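## Task

Nests N1 to N4 each hold one of the plates B38, B83, B33 and B88; which plate is where can only be told from the ID labels. First, build a stack in rack S1 from the bottom up as B38, then B33, then B83: B38 lies flat on the rack floor, the two above sit fully nested, and each plate's labelled short end faces the rack front (the side toward the viewer). Second, release the plate and press the START key on post KP until it latches. Third, return all four plates so each sits in its original nest, flat within the locators, with well A1 at the nest corner marked A1, while START stays latched. Anything held in place only by the robot at the end does not count. Finish with the gripper open and moved away.

## Robot and tools

Robot: one four-axis SCARA plate mover with a single two-finger gripper that always stays level. It can translate and turn about vertical z, but cannot tilt. The commanded point (end_effector_position) is midway between the rubber finger pads, 2 to 3 cm behind the fingertips. Fingers point along the gripper's +x and close along its y. The fingertips never touch even when closed, so a key is pressed with one fingertip.

Frames: the scene frame has its origin on the table top below the arm base, +z up, +y to the left when looking along +x. Results report end_effector_position (metres) and end_effector_quat_wxyz in this frame; the printed position gets less accurate at long reach. Joint positions lists lift (m, 0 to 0.550), shoulder (-2 to 2 rad), elbow (-2.8 to 2.8 rad), wrist yaw (-12.566 to 12.566 rad) and the pad gap (m). Keep the elbow more than 0.4 rad from 0, or the arm may fold and fault.

A command row is always 5 numbers in [-1, 1]: dx, dy, dz, rz, opening. The first four are an offset, not a pose, expressed in the gripper's own axes and counted from the gripper pose in the most recent result that reported it (before any such result in a scene, or for a second call within one reply, from where the robot stands when the action begins). Scale: 1.0 equals 0.6 m of travel or 180 degrees of turn; rz turns from +x toward +y. Each row in a list is measured from that same base pose, not from the row before. Opening is absolute: +1 is fully open (0.140 m), -1 is closed (0.066 m gap). Closing fully takes at least about 0.6 s. An all-zero offset drives the hand back to the base pose; it is not a pause.

Tools:
- execute_actions: actions is a list with zero or one item. Empty list: just returns state. {"rows": [[5 numbers],...], "steps": n}: up to 15 rows and n at most 15 (default 15); each row runs for one 1/30 s step and the final row repeats to fill. {"steps": n} with no rows: a wait of up to 300 steps, counted from the previous result, so your thinking time is included. Optional pictures (true/false) controls whether camera images are returned.
- move: target is one 5-number row as above (offset from the last reported pose); speed in m/s from 0.002 to 0.5, default 0.25, turning capped at twice that in rad/s. The gripper follows a straight path lasting 0.5 to 10 s; beyond 10 s it halts short. The opening is sent at the start. The path does not slow for obstacles and the hand may lag, stray or overspeed, especially with a nearly straight arm. Its result adds a move: line, e.g. done (settled near target), off_target, moving, held or fault, plus limits (paced = the sent pose was clipped; held = a safety check blocked steps, after which motion can jump fast) and the distance to target.
- wait: seconds from 0 to 10; nothing new is commanded.
- zoom_image: camera is cam_high, cam_low or cam_wrist; region [x0, y0, x1, y1] in that camera's pixels (images 896x504), at most 504 by 504.
- finished_scene: scene is 1 or 2; irreversible; result reports success.

Motion details: every step the commanded pose is clamped to within 70 mm and 16 degrees of the measured pose. After an action ends, the arm only continues to the last clamped pose, so check the reported pose and send the remainder. A "Hand target" line shows where the controller is heading. A "pose unreachable" line and HELD marks mean the clearance check altered or blocked commands. Pushing against a firm object with the same small offset won't push harder, since offsets restart from the measured pose; against something yielding it will go deeper.

Gripping: grip_measured uses the same scale as the opening command. To hold, command about 0.04 below grip_measured; a smaller margin grips more gently. Pad force is about 18 N; fast closes can squeeze harder. Readings may be off by about 1 mm.

Limits and hazards: load limits are lift 54 N, shoulder 8.1 N m, elbow 4.05 N m, wrist yaw 1.35 N m, including a carried plate. Exceeding one halts the arm for 10 s and drops the rest of the call. Holding loads heats motors; MOTOR HOT warns from 85 °C, and at 100 °C an OVER-TEMPERATURE FAULT brakes the arm. Approach slowly: faster contact and targets deeper past contact hit harder. Avoid drops, slips, slams and knocking anything off the table. A drop of a few millimetres when placing is fine; a long fall fails. Loose objects can occasionally be nudged by outside disturbances.

Task rules: never press START (lit counts as pressed) before the stack is correct and the unlisted plate is correctly in its nest. Well A1 is at the labelled short end, in the corner away from the labelled long side. Cameras cam_high, cam_low and cam_wrist come with calibration; fixed cameras may be off by a few degrees and millimetres.

Each tool is called after "Request:" as a command line: name --argument value for each argument, lists and objects as JSON in quotes; but a table of rows of numbers goes row by row, as --pt "numbers of a row", without its own name.

## Session

Request:
execute_actions --actions '[]'

Scene clock: 0.00 s of 15600.00 s.
end_effector_position=(+0.5325, +0.1442, +0.2370) grip_measured=+0.99 end_effector_quat_wxyz=(-0.533, +0.000, +0.000, +0.846)
Joint positions: [0.232 0.845 2.554 0.867 0.14 ]
Hand target: +0.533, +0.144, +0.237; -0.533, +0.000, +0.000, +0.846

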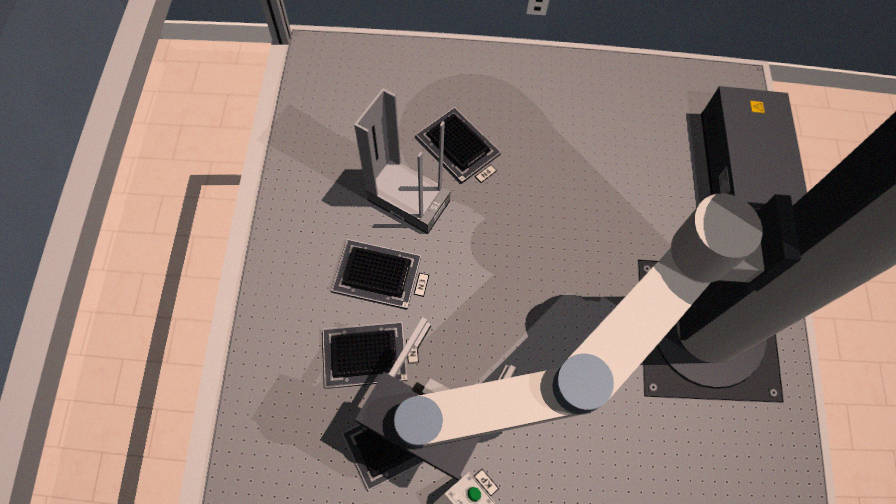

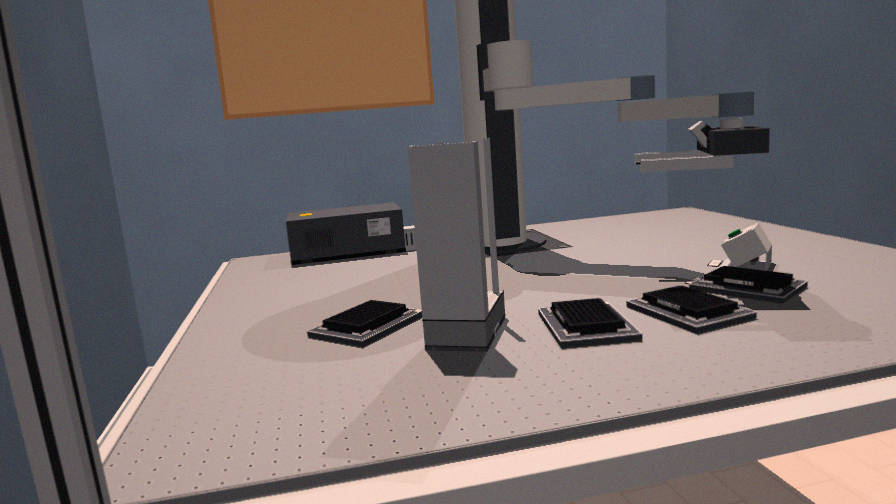

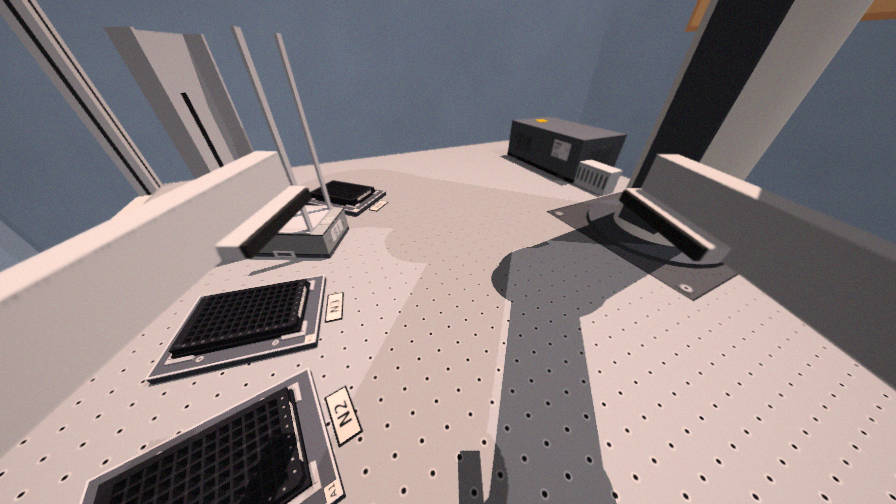

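Request:
zoom_image --camera "cam_high" --region '[300, 80, 520, 320]'

Request:
zoom_image --camera "cam_high" --region '[300, 300, 520, 504]'

Request:
zoom_image --camera "cam_low" --region '[520, 210, 820, 360]'

Request:
zoom_image --camera "cam_low" --region '[290, 270, 530, 380]'

Region (300, 80, 520, 320) of cam_high's 896x504 image, scaled by 2.100, with more detail than that image has; it fills the left 462 columns of this view, and the rest is white.

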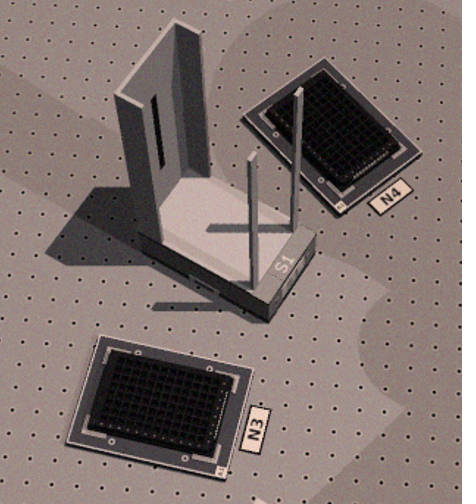

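Region (300, 300, 520, 504) of cam_high's 896x504 image, scaled by 2.291, with more detail than that image has; it fills the top 467 rows of this view, and the rest is white.

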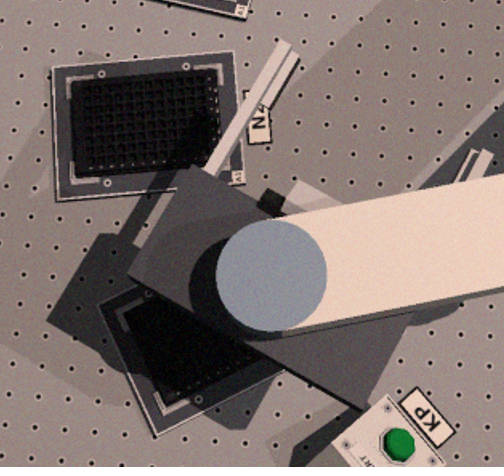

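Region (520, 210, 820, 360) of cam_low's 896x504 image, scaled by 1.680, with more detail than that image has.

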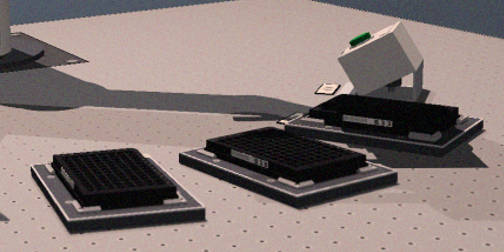

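Region (290, 270, 530, 380) of cam_low's 896x504 image, scaled by 2.100, with more detail than that image has; it fills the top 231 rows of this view, and the rest is white.

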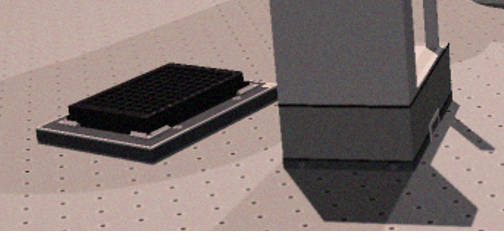

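Request:
move --target '[0.183,0.25,-0.195,0.592,1]' --speed 0.4

Scene clock: 22.13 s of 15600.00 s.
end_effector_position=(+0.6205, -0.0199, +0.1199) grip_measured=+0.99 end_effector_quat_wxyz=(+0.997, -0.000, -0.000, -0.079)
Joint positions: [0.115 0.844 1.256 4.025 0.14 ]
Hand target: +0.621, -0.020, +0.120; +0.997, -0.000, -0.000, -0.079
Off the commanded pose: 0.000 m, 0 deg.
After step 90, 16.37 s passed at rest.
move: done
camera_calibration (this result's frames):
cam_wrist: T_world_to_cam=[[-0.158452, -0.987345, 0.00651372, 0.0860202], [-0.596121, 0.0904043, -0.797789, 0.454694], [0.787104, -0.130295, -0.602902, -0.323503], [0, 0, 0, 1]] pos_world=[0.539313, 0.00167465, 0.167148]

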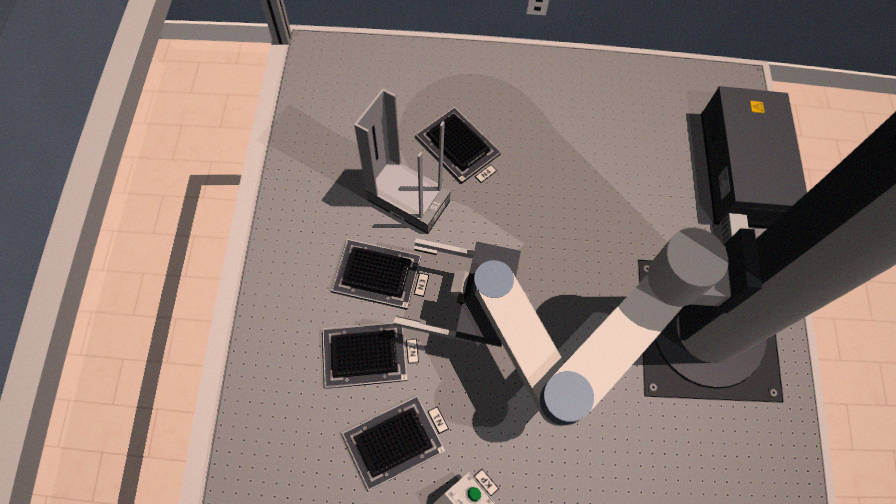

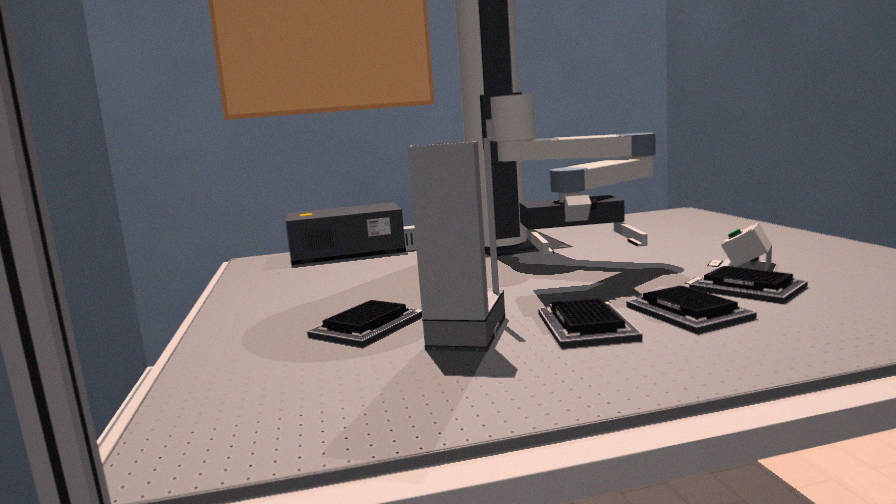

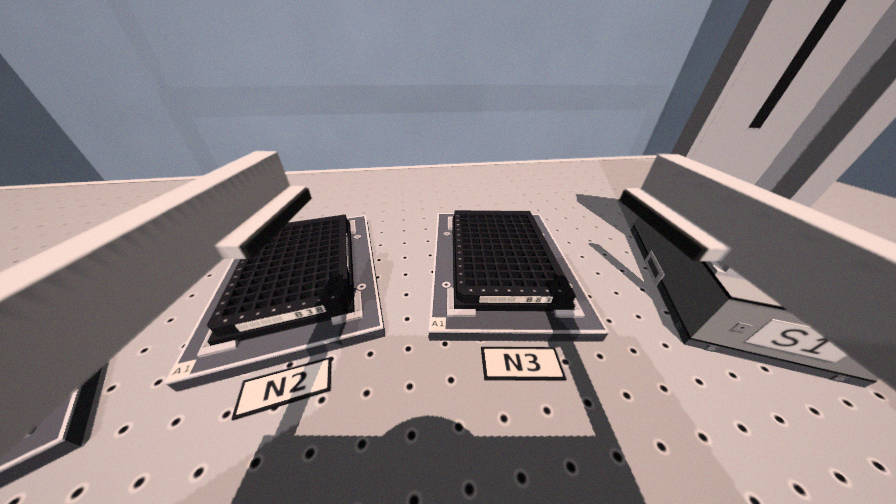

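Request:
zoom_image --camera "cam_wrist" --region '[160, 190, 640, 400]'

Request:
zoom_image --camera "cam_wrist" --region '[420, 260, 620, 350]'

Request:
zoom_image --camera "cam_wrist" --region '[200, 270, 400, 370]'

Request:
zoom_image --camera "cam_low" --region '[680, 260, 800, 310]'

Region (160, 190, 640, 400) of cam_wrist's 896x504 image, scaled by 1.050, with more detail than that image has; it fills the top 220 rows of this view, and the rest is white.

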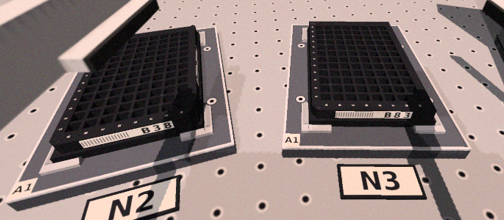

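Region (420, 260, 620, 350) of cam_wrist's 896x504 image, scaled by 2.520, with more detail than that image has; it fills the top 227 rows of this view, and the rest is white.

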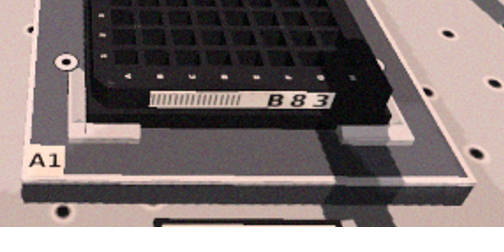

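Region (200, 270, 400, 370) of cam_wrist's 896x504 image, scaled by 2.520, with more detail than that image has.

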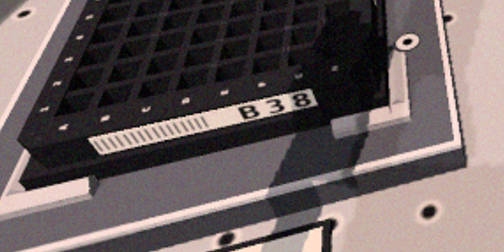

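Region (680, 260, 800, 310) of cam_low's 896x504 image, scaled by 4.200, with more detail than that image has; it fills the top 210 rows of this view, and the rest is white.

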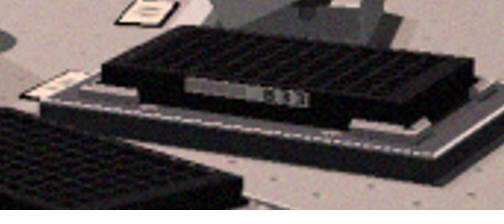

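Request:
move --target '[0.023,0.174,-0.05,0.096,1]' --speed 0.4

Scene clock: 37.90 s of 15600.00 s.
end_effector_position=(+0.6505, +0.0813, +0.0899) grip_measured=+0.99 end_effector_quat_wxyz=(+0.997, -0.000, -0.000, +0.072)
Joint positions: [0.085 0.946 1.431 4.05  0.14 ]
Hand target: +0.651, +0.081, +0.090; +0.997, -0.000, -0.000, +0.072
Off the commanded pose: 0.000 m, 0 deg.
After step 90, 11.97 s passed at rest.
move: done
camera_calibration (this result's frames):
cam_wrist: T_world_to_cam=[[0.142527, -0.98977, 0.00651372, -0.00479131], [-0.596019, -0.0910768, -0.797789, 0.454152], [0.79022, 0.109824, -0.602902, -0.373638], [0, 0, 0, 1]] pos_world=[0.566623, 0.0776548, 0.137082]

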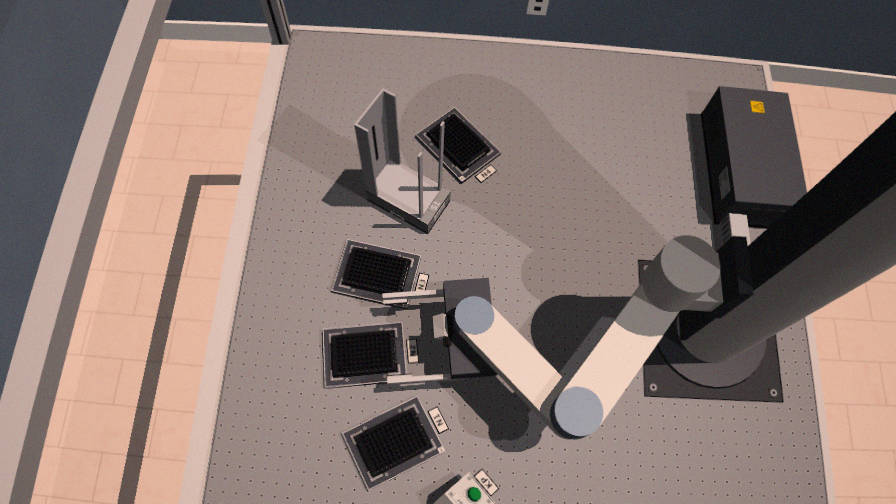

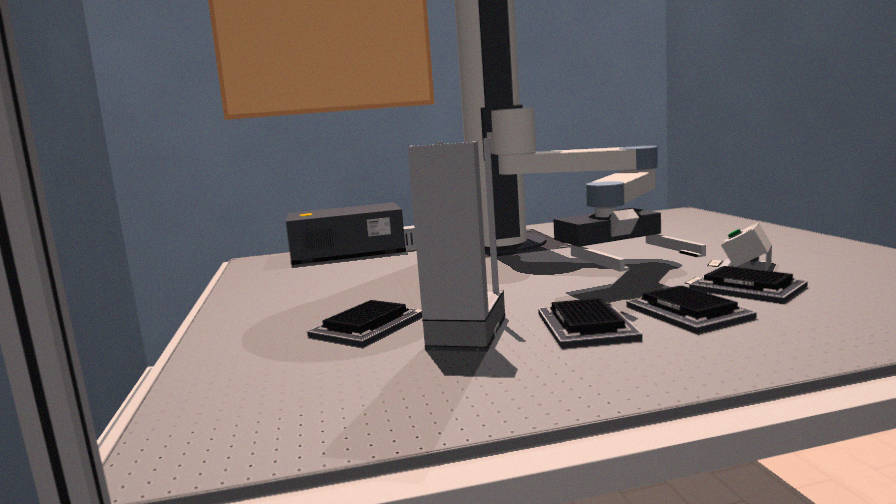

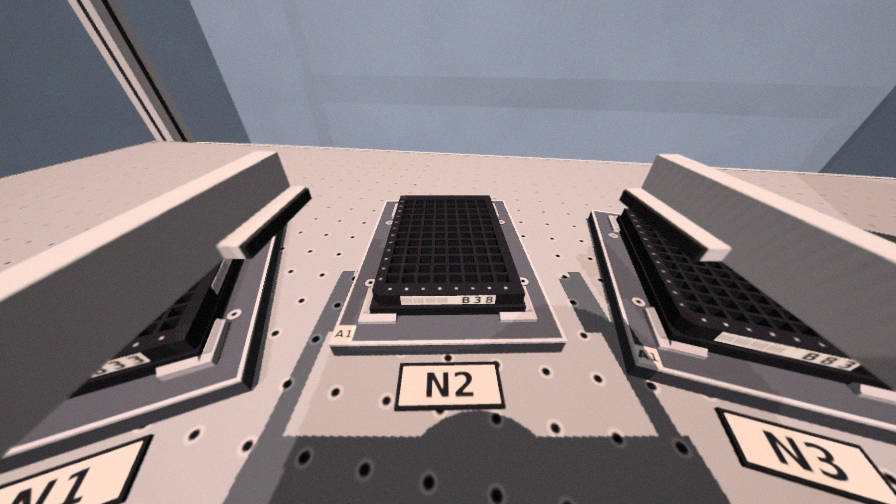

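Request:
move --target '[0.11,0.015,-0.06,0,1]'

Request:
zoom_image --camera "cam_low" --region '[580, 230, 800, 350]'

Scene clock: 44.17 s of 15600.00 s.
end_effector_position=(+0.7145, +0.0997, +0.0538) grip_measured=+0.99 end_effector_quat_wxyz=(+0.997, -0.000, -0.000, +0.072)
Joint positions: [0.049 0.804 1.805 3.819 0.14 ]
Hand target: +0.715, +0.100, +0.054; +0.997, -0.000, -0.000, +0.072
Off the commanded pose: 0.000 m, 0 deg.
After step 90, 2.50 s passed at rest.
move: done
camera_calibration (this result's frames):
cam_wrist: T_world_to_cam=[[0.142754, -0.989737, 0.00651372, 0.00438883], [-0.595998, -0.0912135, -0.797789, 0.465212], [0.790195, 0.110005, -0.602902, -0.447995], [0, 0, 0, 1]] pos_world=[0.630642, 0.0960591, 0.101015]

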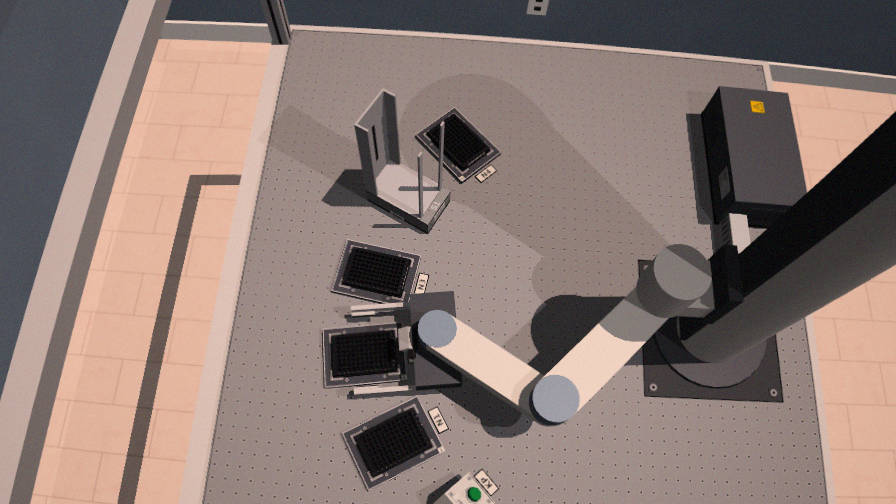

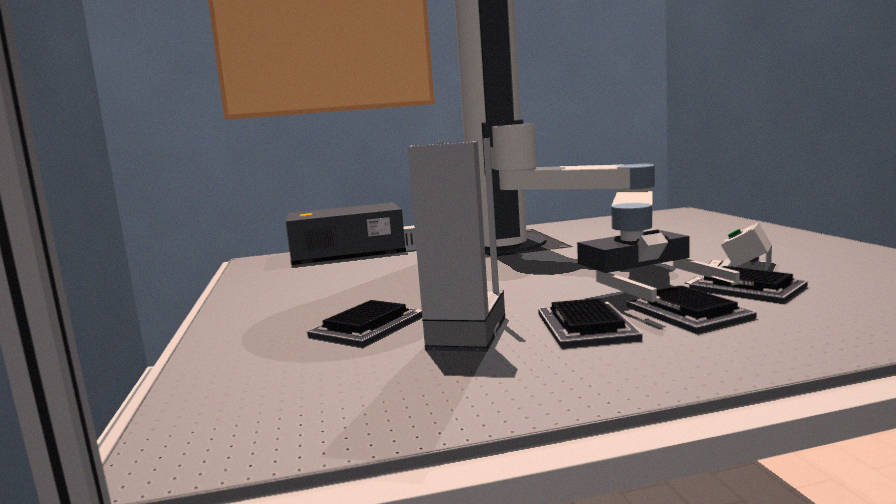

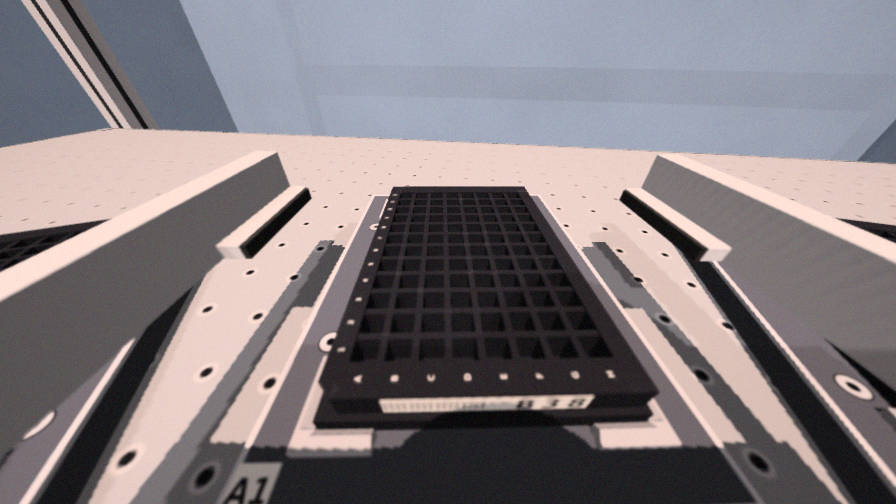

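Region (580, 230, 800, 350) of cam_low's 896x504 image, scaled by 2.291, with more detail than that image has; it fills the top 275 rows of this view, and the rest is white.

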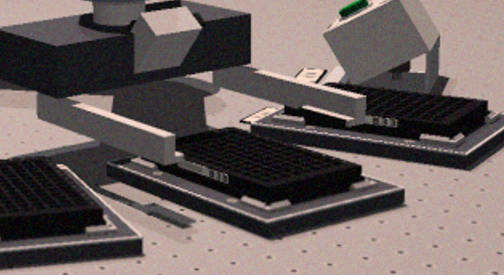

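Request:
move --target '[0.005,0,-0.034,0,0.0]' --speed 0.08

Request:
zoom_image --camera "cam_low" --region '[580, 230, 800, 350]'

Scene clock: 49.53 s of 15600.00 s.
end_effector_position=(+0.7175, +0.1002, +0.0333) grip_measured=+0.00 end_effector_quat_wxyz=(+0.997, -0.000, -0.000, +0.072)
Joint positions: [0.028 0.795 1.823 3.809 0.103]
Hand target: +0.718, +0.100, +0.033; +0.997, -0.000, -0.000, +0.072
Off the commanded pose: 0.000 m, 0 deg.
After step 90, 1.67 s passed at rest.
move: done
camera_calibration (this result's frames):
cam_wrist: T_world_to_cam=[[0.143038, -0.989696, 0.00651372, 0.00440588], [-0.595971, -0.0913848, -0.797789, 0.450679], [0.790163, 0.110232, -0.602902, -0.462711], [0, 0, 0, 1]] pos_world=[0.633579, 0.0965514, 0.0805482]

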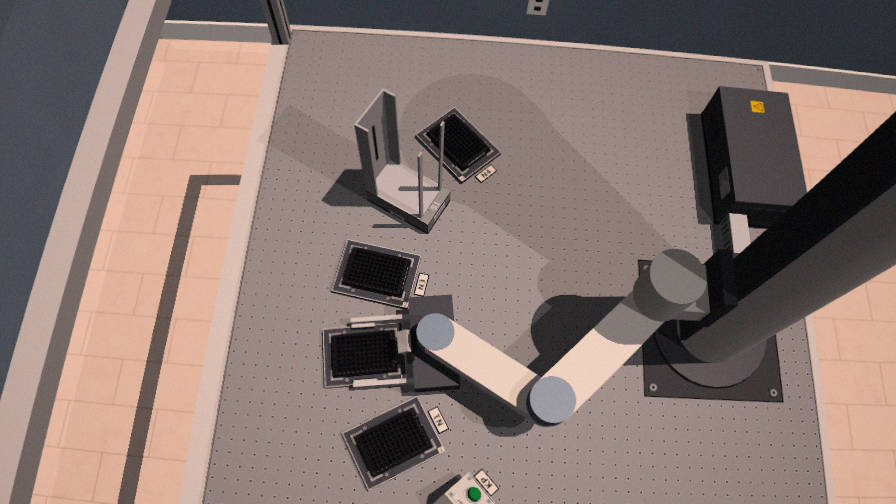

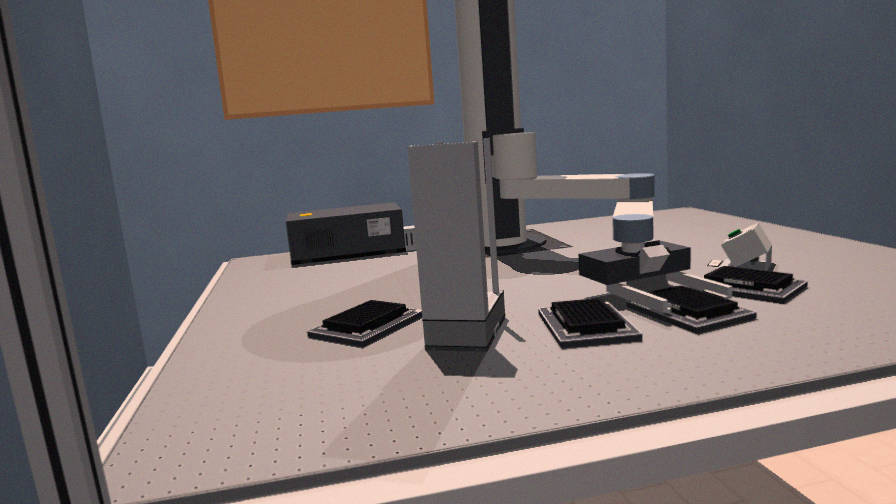

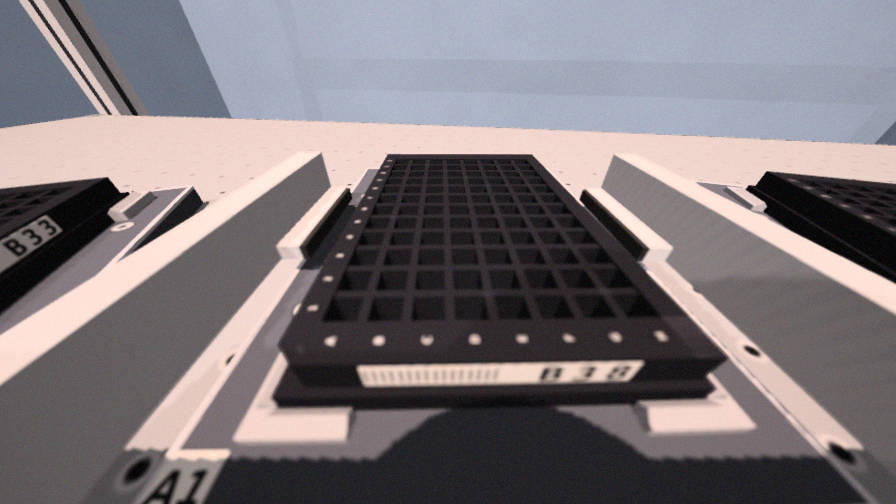

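Region (580, 230, 800, 350) of cam_low's 896x504 image, scaled by 2.291, with more detail than that image has; it fills the top 275 rows of this view, and the rest is white.

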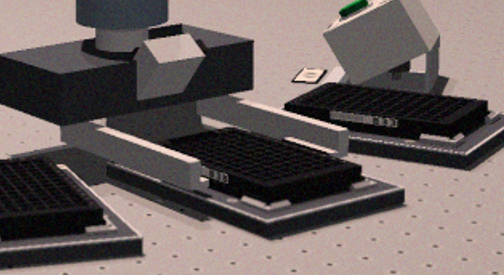

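Request:
move --target '[0,0,0,0,-0.6]'

Scene clock: 53.93 s of 15600.00 s.
end_effector_position=(+0.7175, +0.1002, +0.0333) grip_measured=-0.57 end_effector_quat_wxyz=(+0.997, -0.000, -0.000, +0.072)
Joint positions: [0.028 0.795 1.823 3.809 0.082]
Hand target: +0.717, +0.100, +0.033; +0.997, -0.000, -0.000, +0.072
Off the commanded pose: 0.000 m, 0 deg.
After step 90, 0.70 s passed at rest.
move: done
camera_calibration (this result's frames):
cam_wrist: T_world_to_cam=[[0.143058, -0.989693, 0.00651372, 0.00439858], [-0.59597, -0.0913969, -0.797789, 0.45068], [0.790161, 0.110248, -0.602902, -0.462711], [0, 0, 0, 1]] pos_world=[0.633578, 0.096557, 0.0805498]

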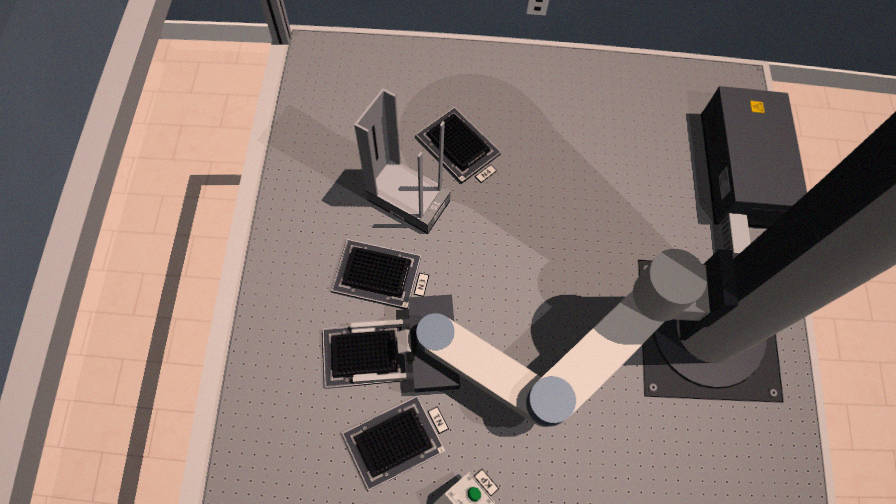

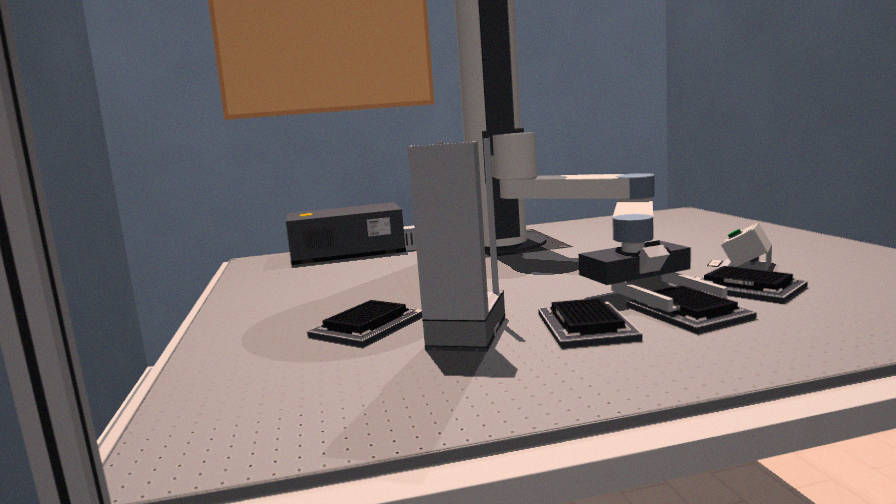

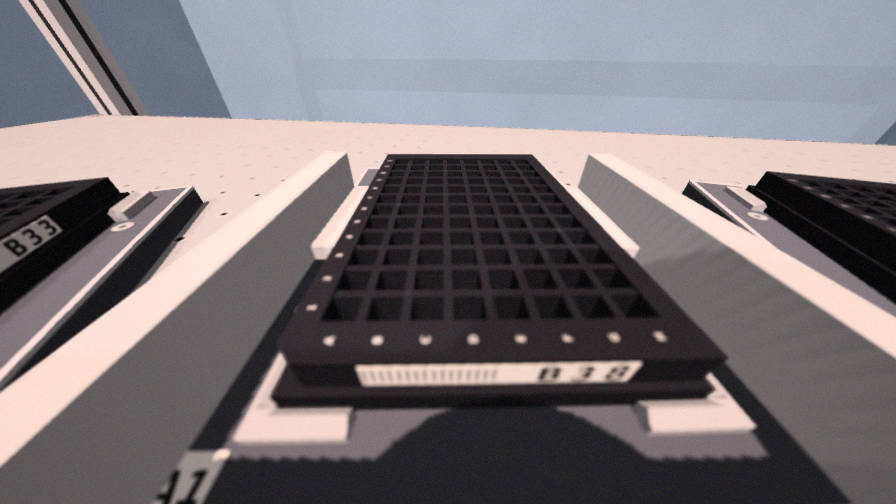

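Request:
move --target '[0,0,0.55,0,-0.61]' --speed 0.3

Request:
move --target '[-0.318,-0.432,0,-0.196,-0.61]' --speed 0.3

Scene clock: 60.37 s of 15600.00 s.
end_effector_position=(+0.7175, +0.1002, +0.3634) grip_measured=-0.57 end_effector_quat_wxyz=(+0.997, -0.000, -0.000, +0.072)
Joint positions: [0.358 0.795 1.823 3.809 0.082]
Hand target: +0.717, +0.100, +0.363; +0.997, -0.000, -0.000, +0.072
Off the commanded pose: 0.000 m, 0 deg.
After step 90, 1.87 s passed at rest.
move: done
camera_calibration (this result's frames):
cam_wrist: T_world_to_cam=[[0.143084, -0.989689, 0.00651372, 0.00223948], [-0.595967, -0.0914125, -0.797789, 0.713996], [0.790158, 0.110269, -0.602902, -0.263723], [0, 0, 0, 1]] pos_world=[0.633581, 0.0965651, 0.410604]

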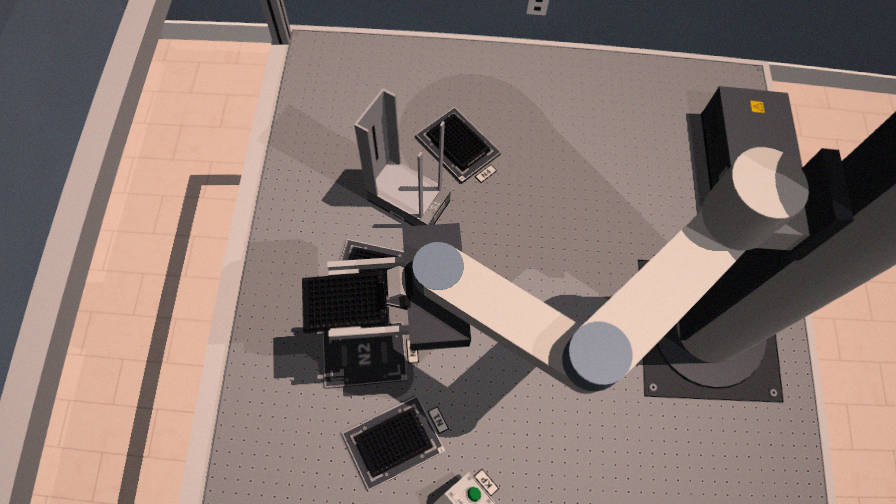

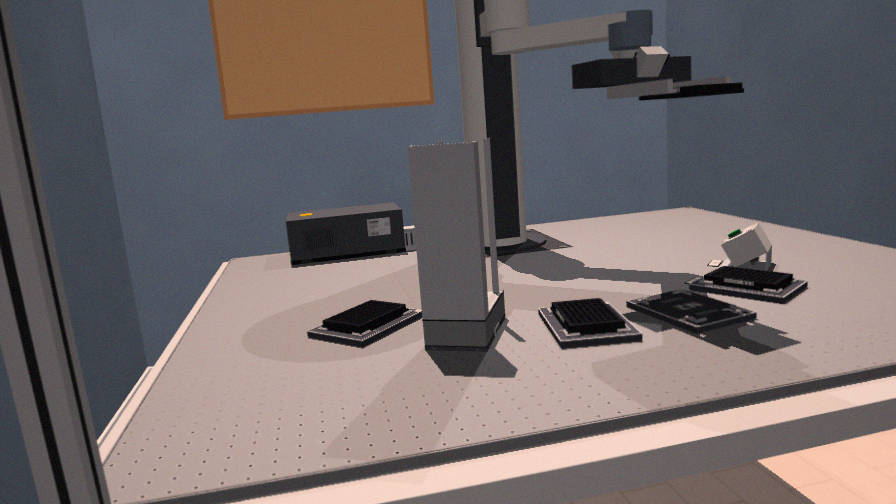

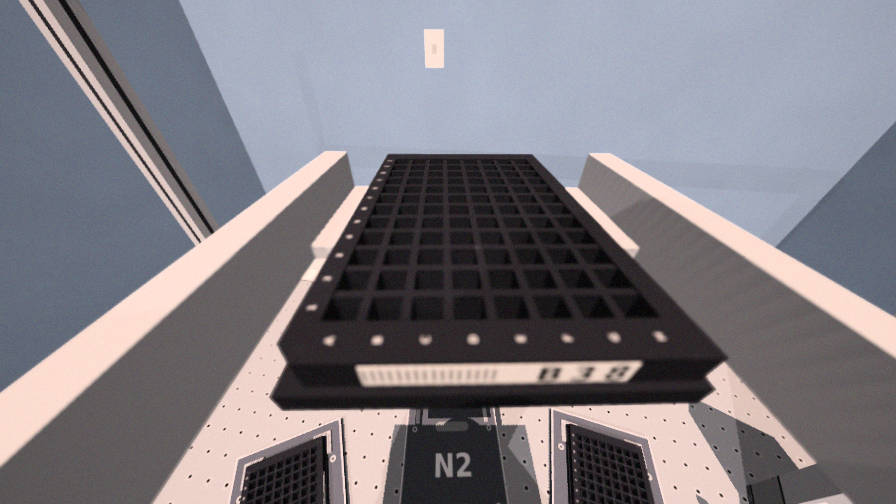

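Scene clock: 61.83 s of 15600.00 s.
end_effector_position=(+0.5660, -0.1840, +0.3634) grip_measured=-0.57 end_effector_quat_wxyz=(+0.972, -0.000, -0.000, -0.234)
Joint positions: [0.358 0.44  1.185 4.187 0.082]
Hand target: +0.566, -0.184, +0.363; +0.972, -0.000, -0.000, -0.233
Off the commanded pose: 0.000 m, 0 deg.
move: done
camera_calibration (this result's frames):
cam_wrist: T_world_to_cam=[[-0.455347, -0.89029, 0.00651372, 0.0996383], [-0.539147, 0.269915, -0.797789, 0.632055], [0.708505, -0.366783, -0.602902, -0.154258], [0, 0, 0, 1]] pos_world=[0.495433, -0.138473, 0.410595]

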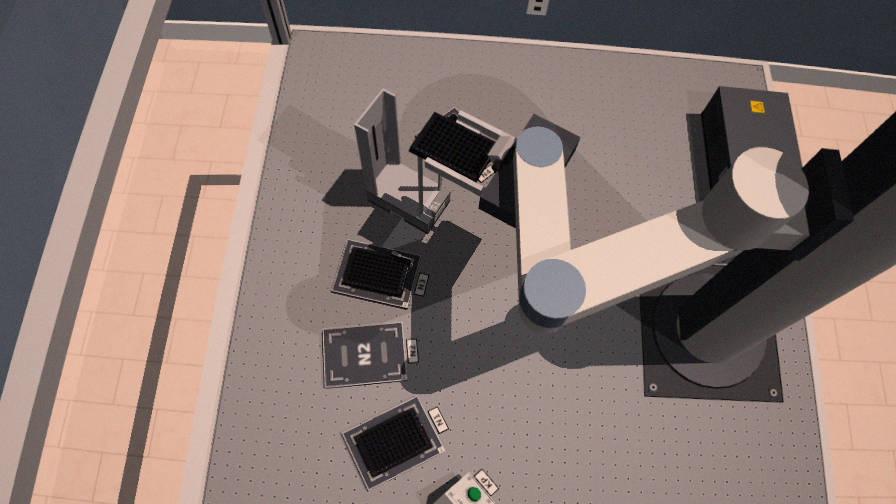

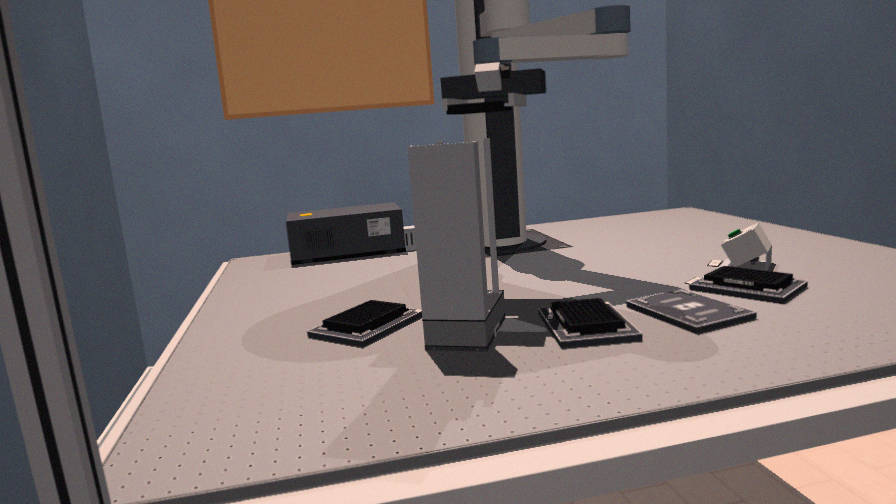

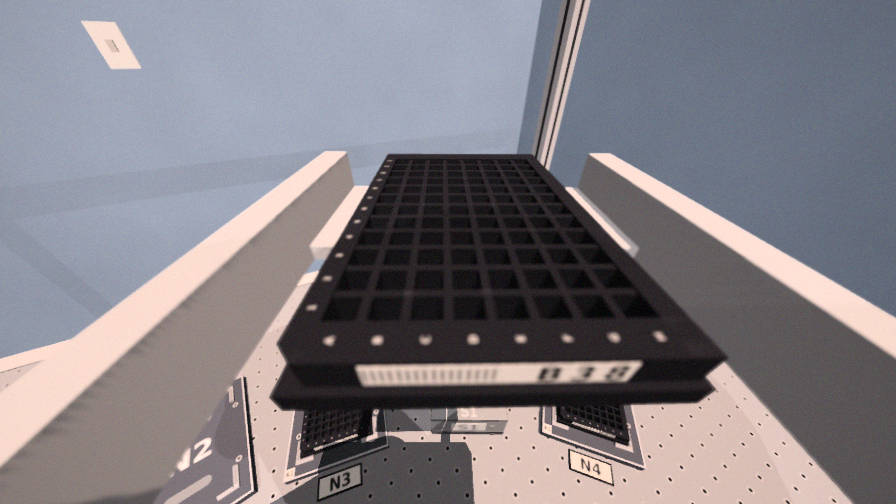

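Request:
move --target '[-0.13,0,0,0,-0.61]'

Request:
move --target '[0,0,-0.2,0,-0.61]'

Request:
zoom_image --camera "cam_wrist" --region '[330, 40, 610, 200]'

Scene clock: 72.67 s of 15600.00 s.
end_effector_position=(+0.4965, -0.1486, +0.3634) grip_measured=-0.57 end_effector_quat_wxyz=(+0.972, -0.000, -0.000, -0.234)
Joint positions: [0.358 0.574 0.836 4.401 0.082]
Hand target: +0.497, -0.149, +0.363; +0.972, -0.000, -0.000, -0.234
Off the commanded pose: 0.000 m, 0 deg.
After step 90, 7.07 s passed at rest.
move: done
camera_calibration (this result's frames):
cam_wrist: T_world_to_cam=[[-0.455531, -0.890196, 0.00651372, 0.0996287], [-0.539091, 0.270026, -0.797789, 0.584997], [0.708429, -0.366929, -0.602902, -0.0919932], [0, 0, 0, 1]] pos_world=[0.425921, -0.10303, 0.410592]

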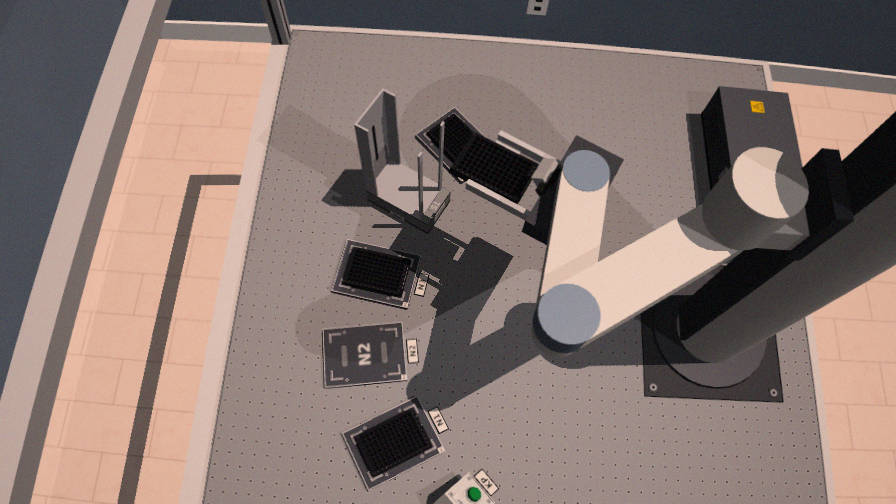

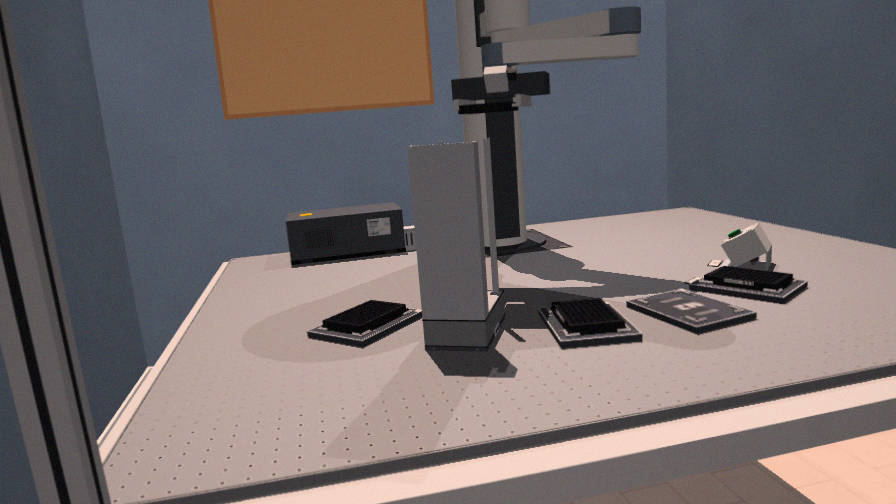

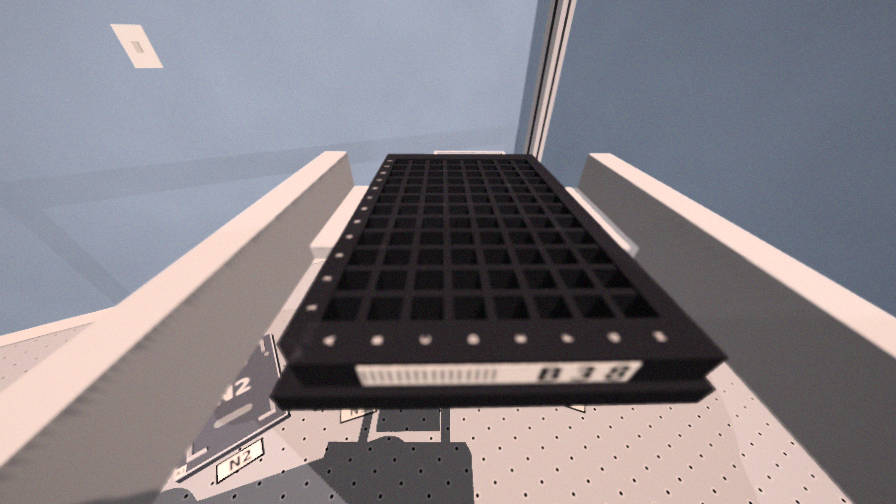

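Scene clock: 73.57 s of 15600.00 s.
end_effector_position=(+0.4965, -0.1486, +0.2433) grip_measured=-0.57 end_effector_quat_wxyz=(+0.972, -0.000, -0.000, -0.234)
Joint positions: [0.238 0.574 0.836 4.401 0.082]
Hand target: +0.496, -0.149, +0.243; +0.972, -0.000, -0.000, -0.234
Off the commanded pose: 0.000 m, 0 deg.
move: done
camera_calibration (this result's frames):
cam_wrist: T_world_to_cam=[[-0.455565, -0.890179, 0.00651372, 0.100422], [-0.539081, 0.270047, -0.797789, 0.489192], [0.708416, -0.366956, -0.602902, -0.16438], [0, 0, 0, 1]] pos_world=[0.425912, -0.103031, 0.290512]

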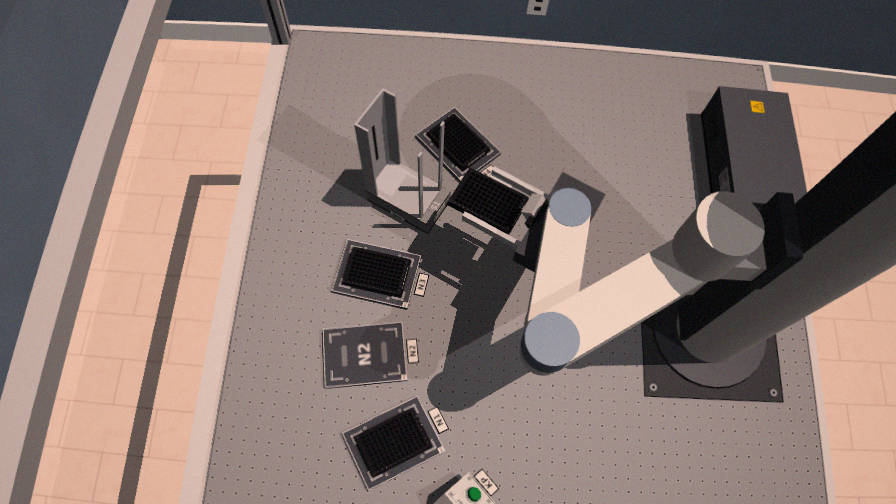

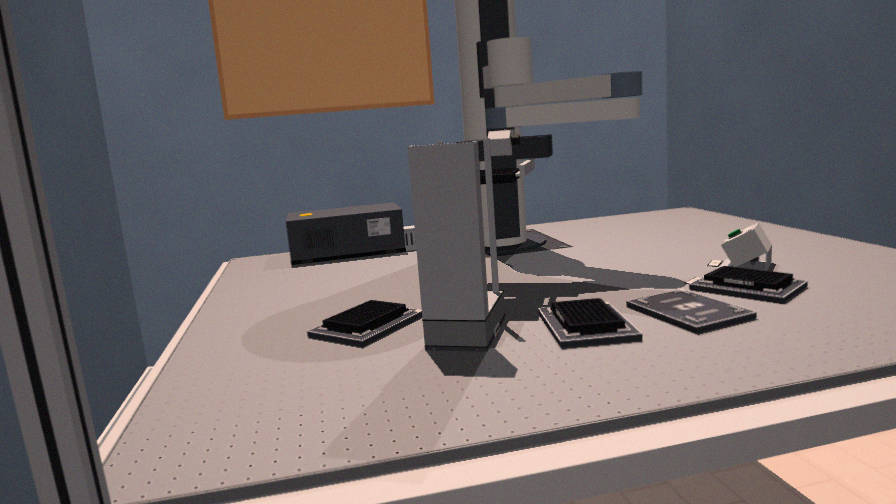

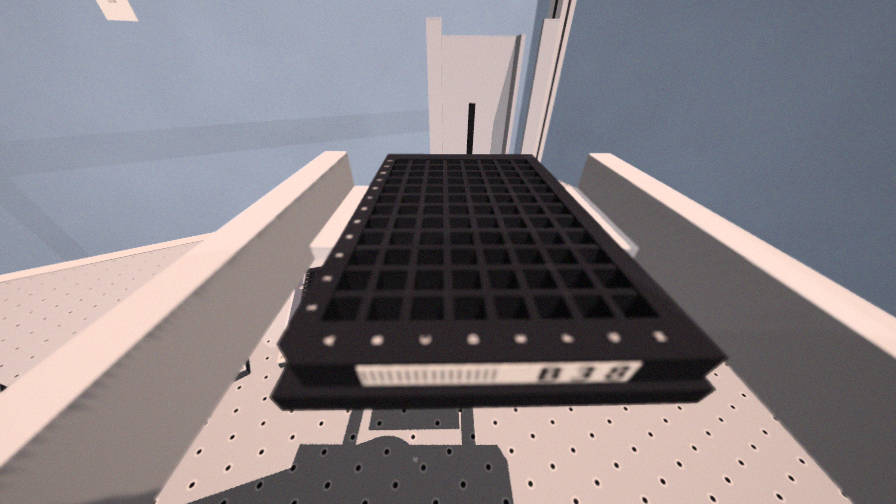

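Region (330, 40, 610, 200) of cam_wrist's 896x504 image, scaled by 1.800, with more detail than that image has; it fills the top 288 rows of this view, and the rest is white.

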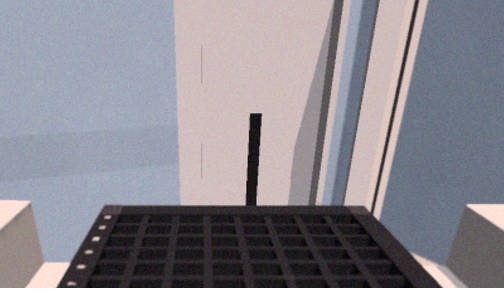

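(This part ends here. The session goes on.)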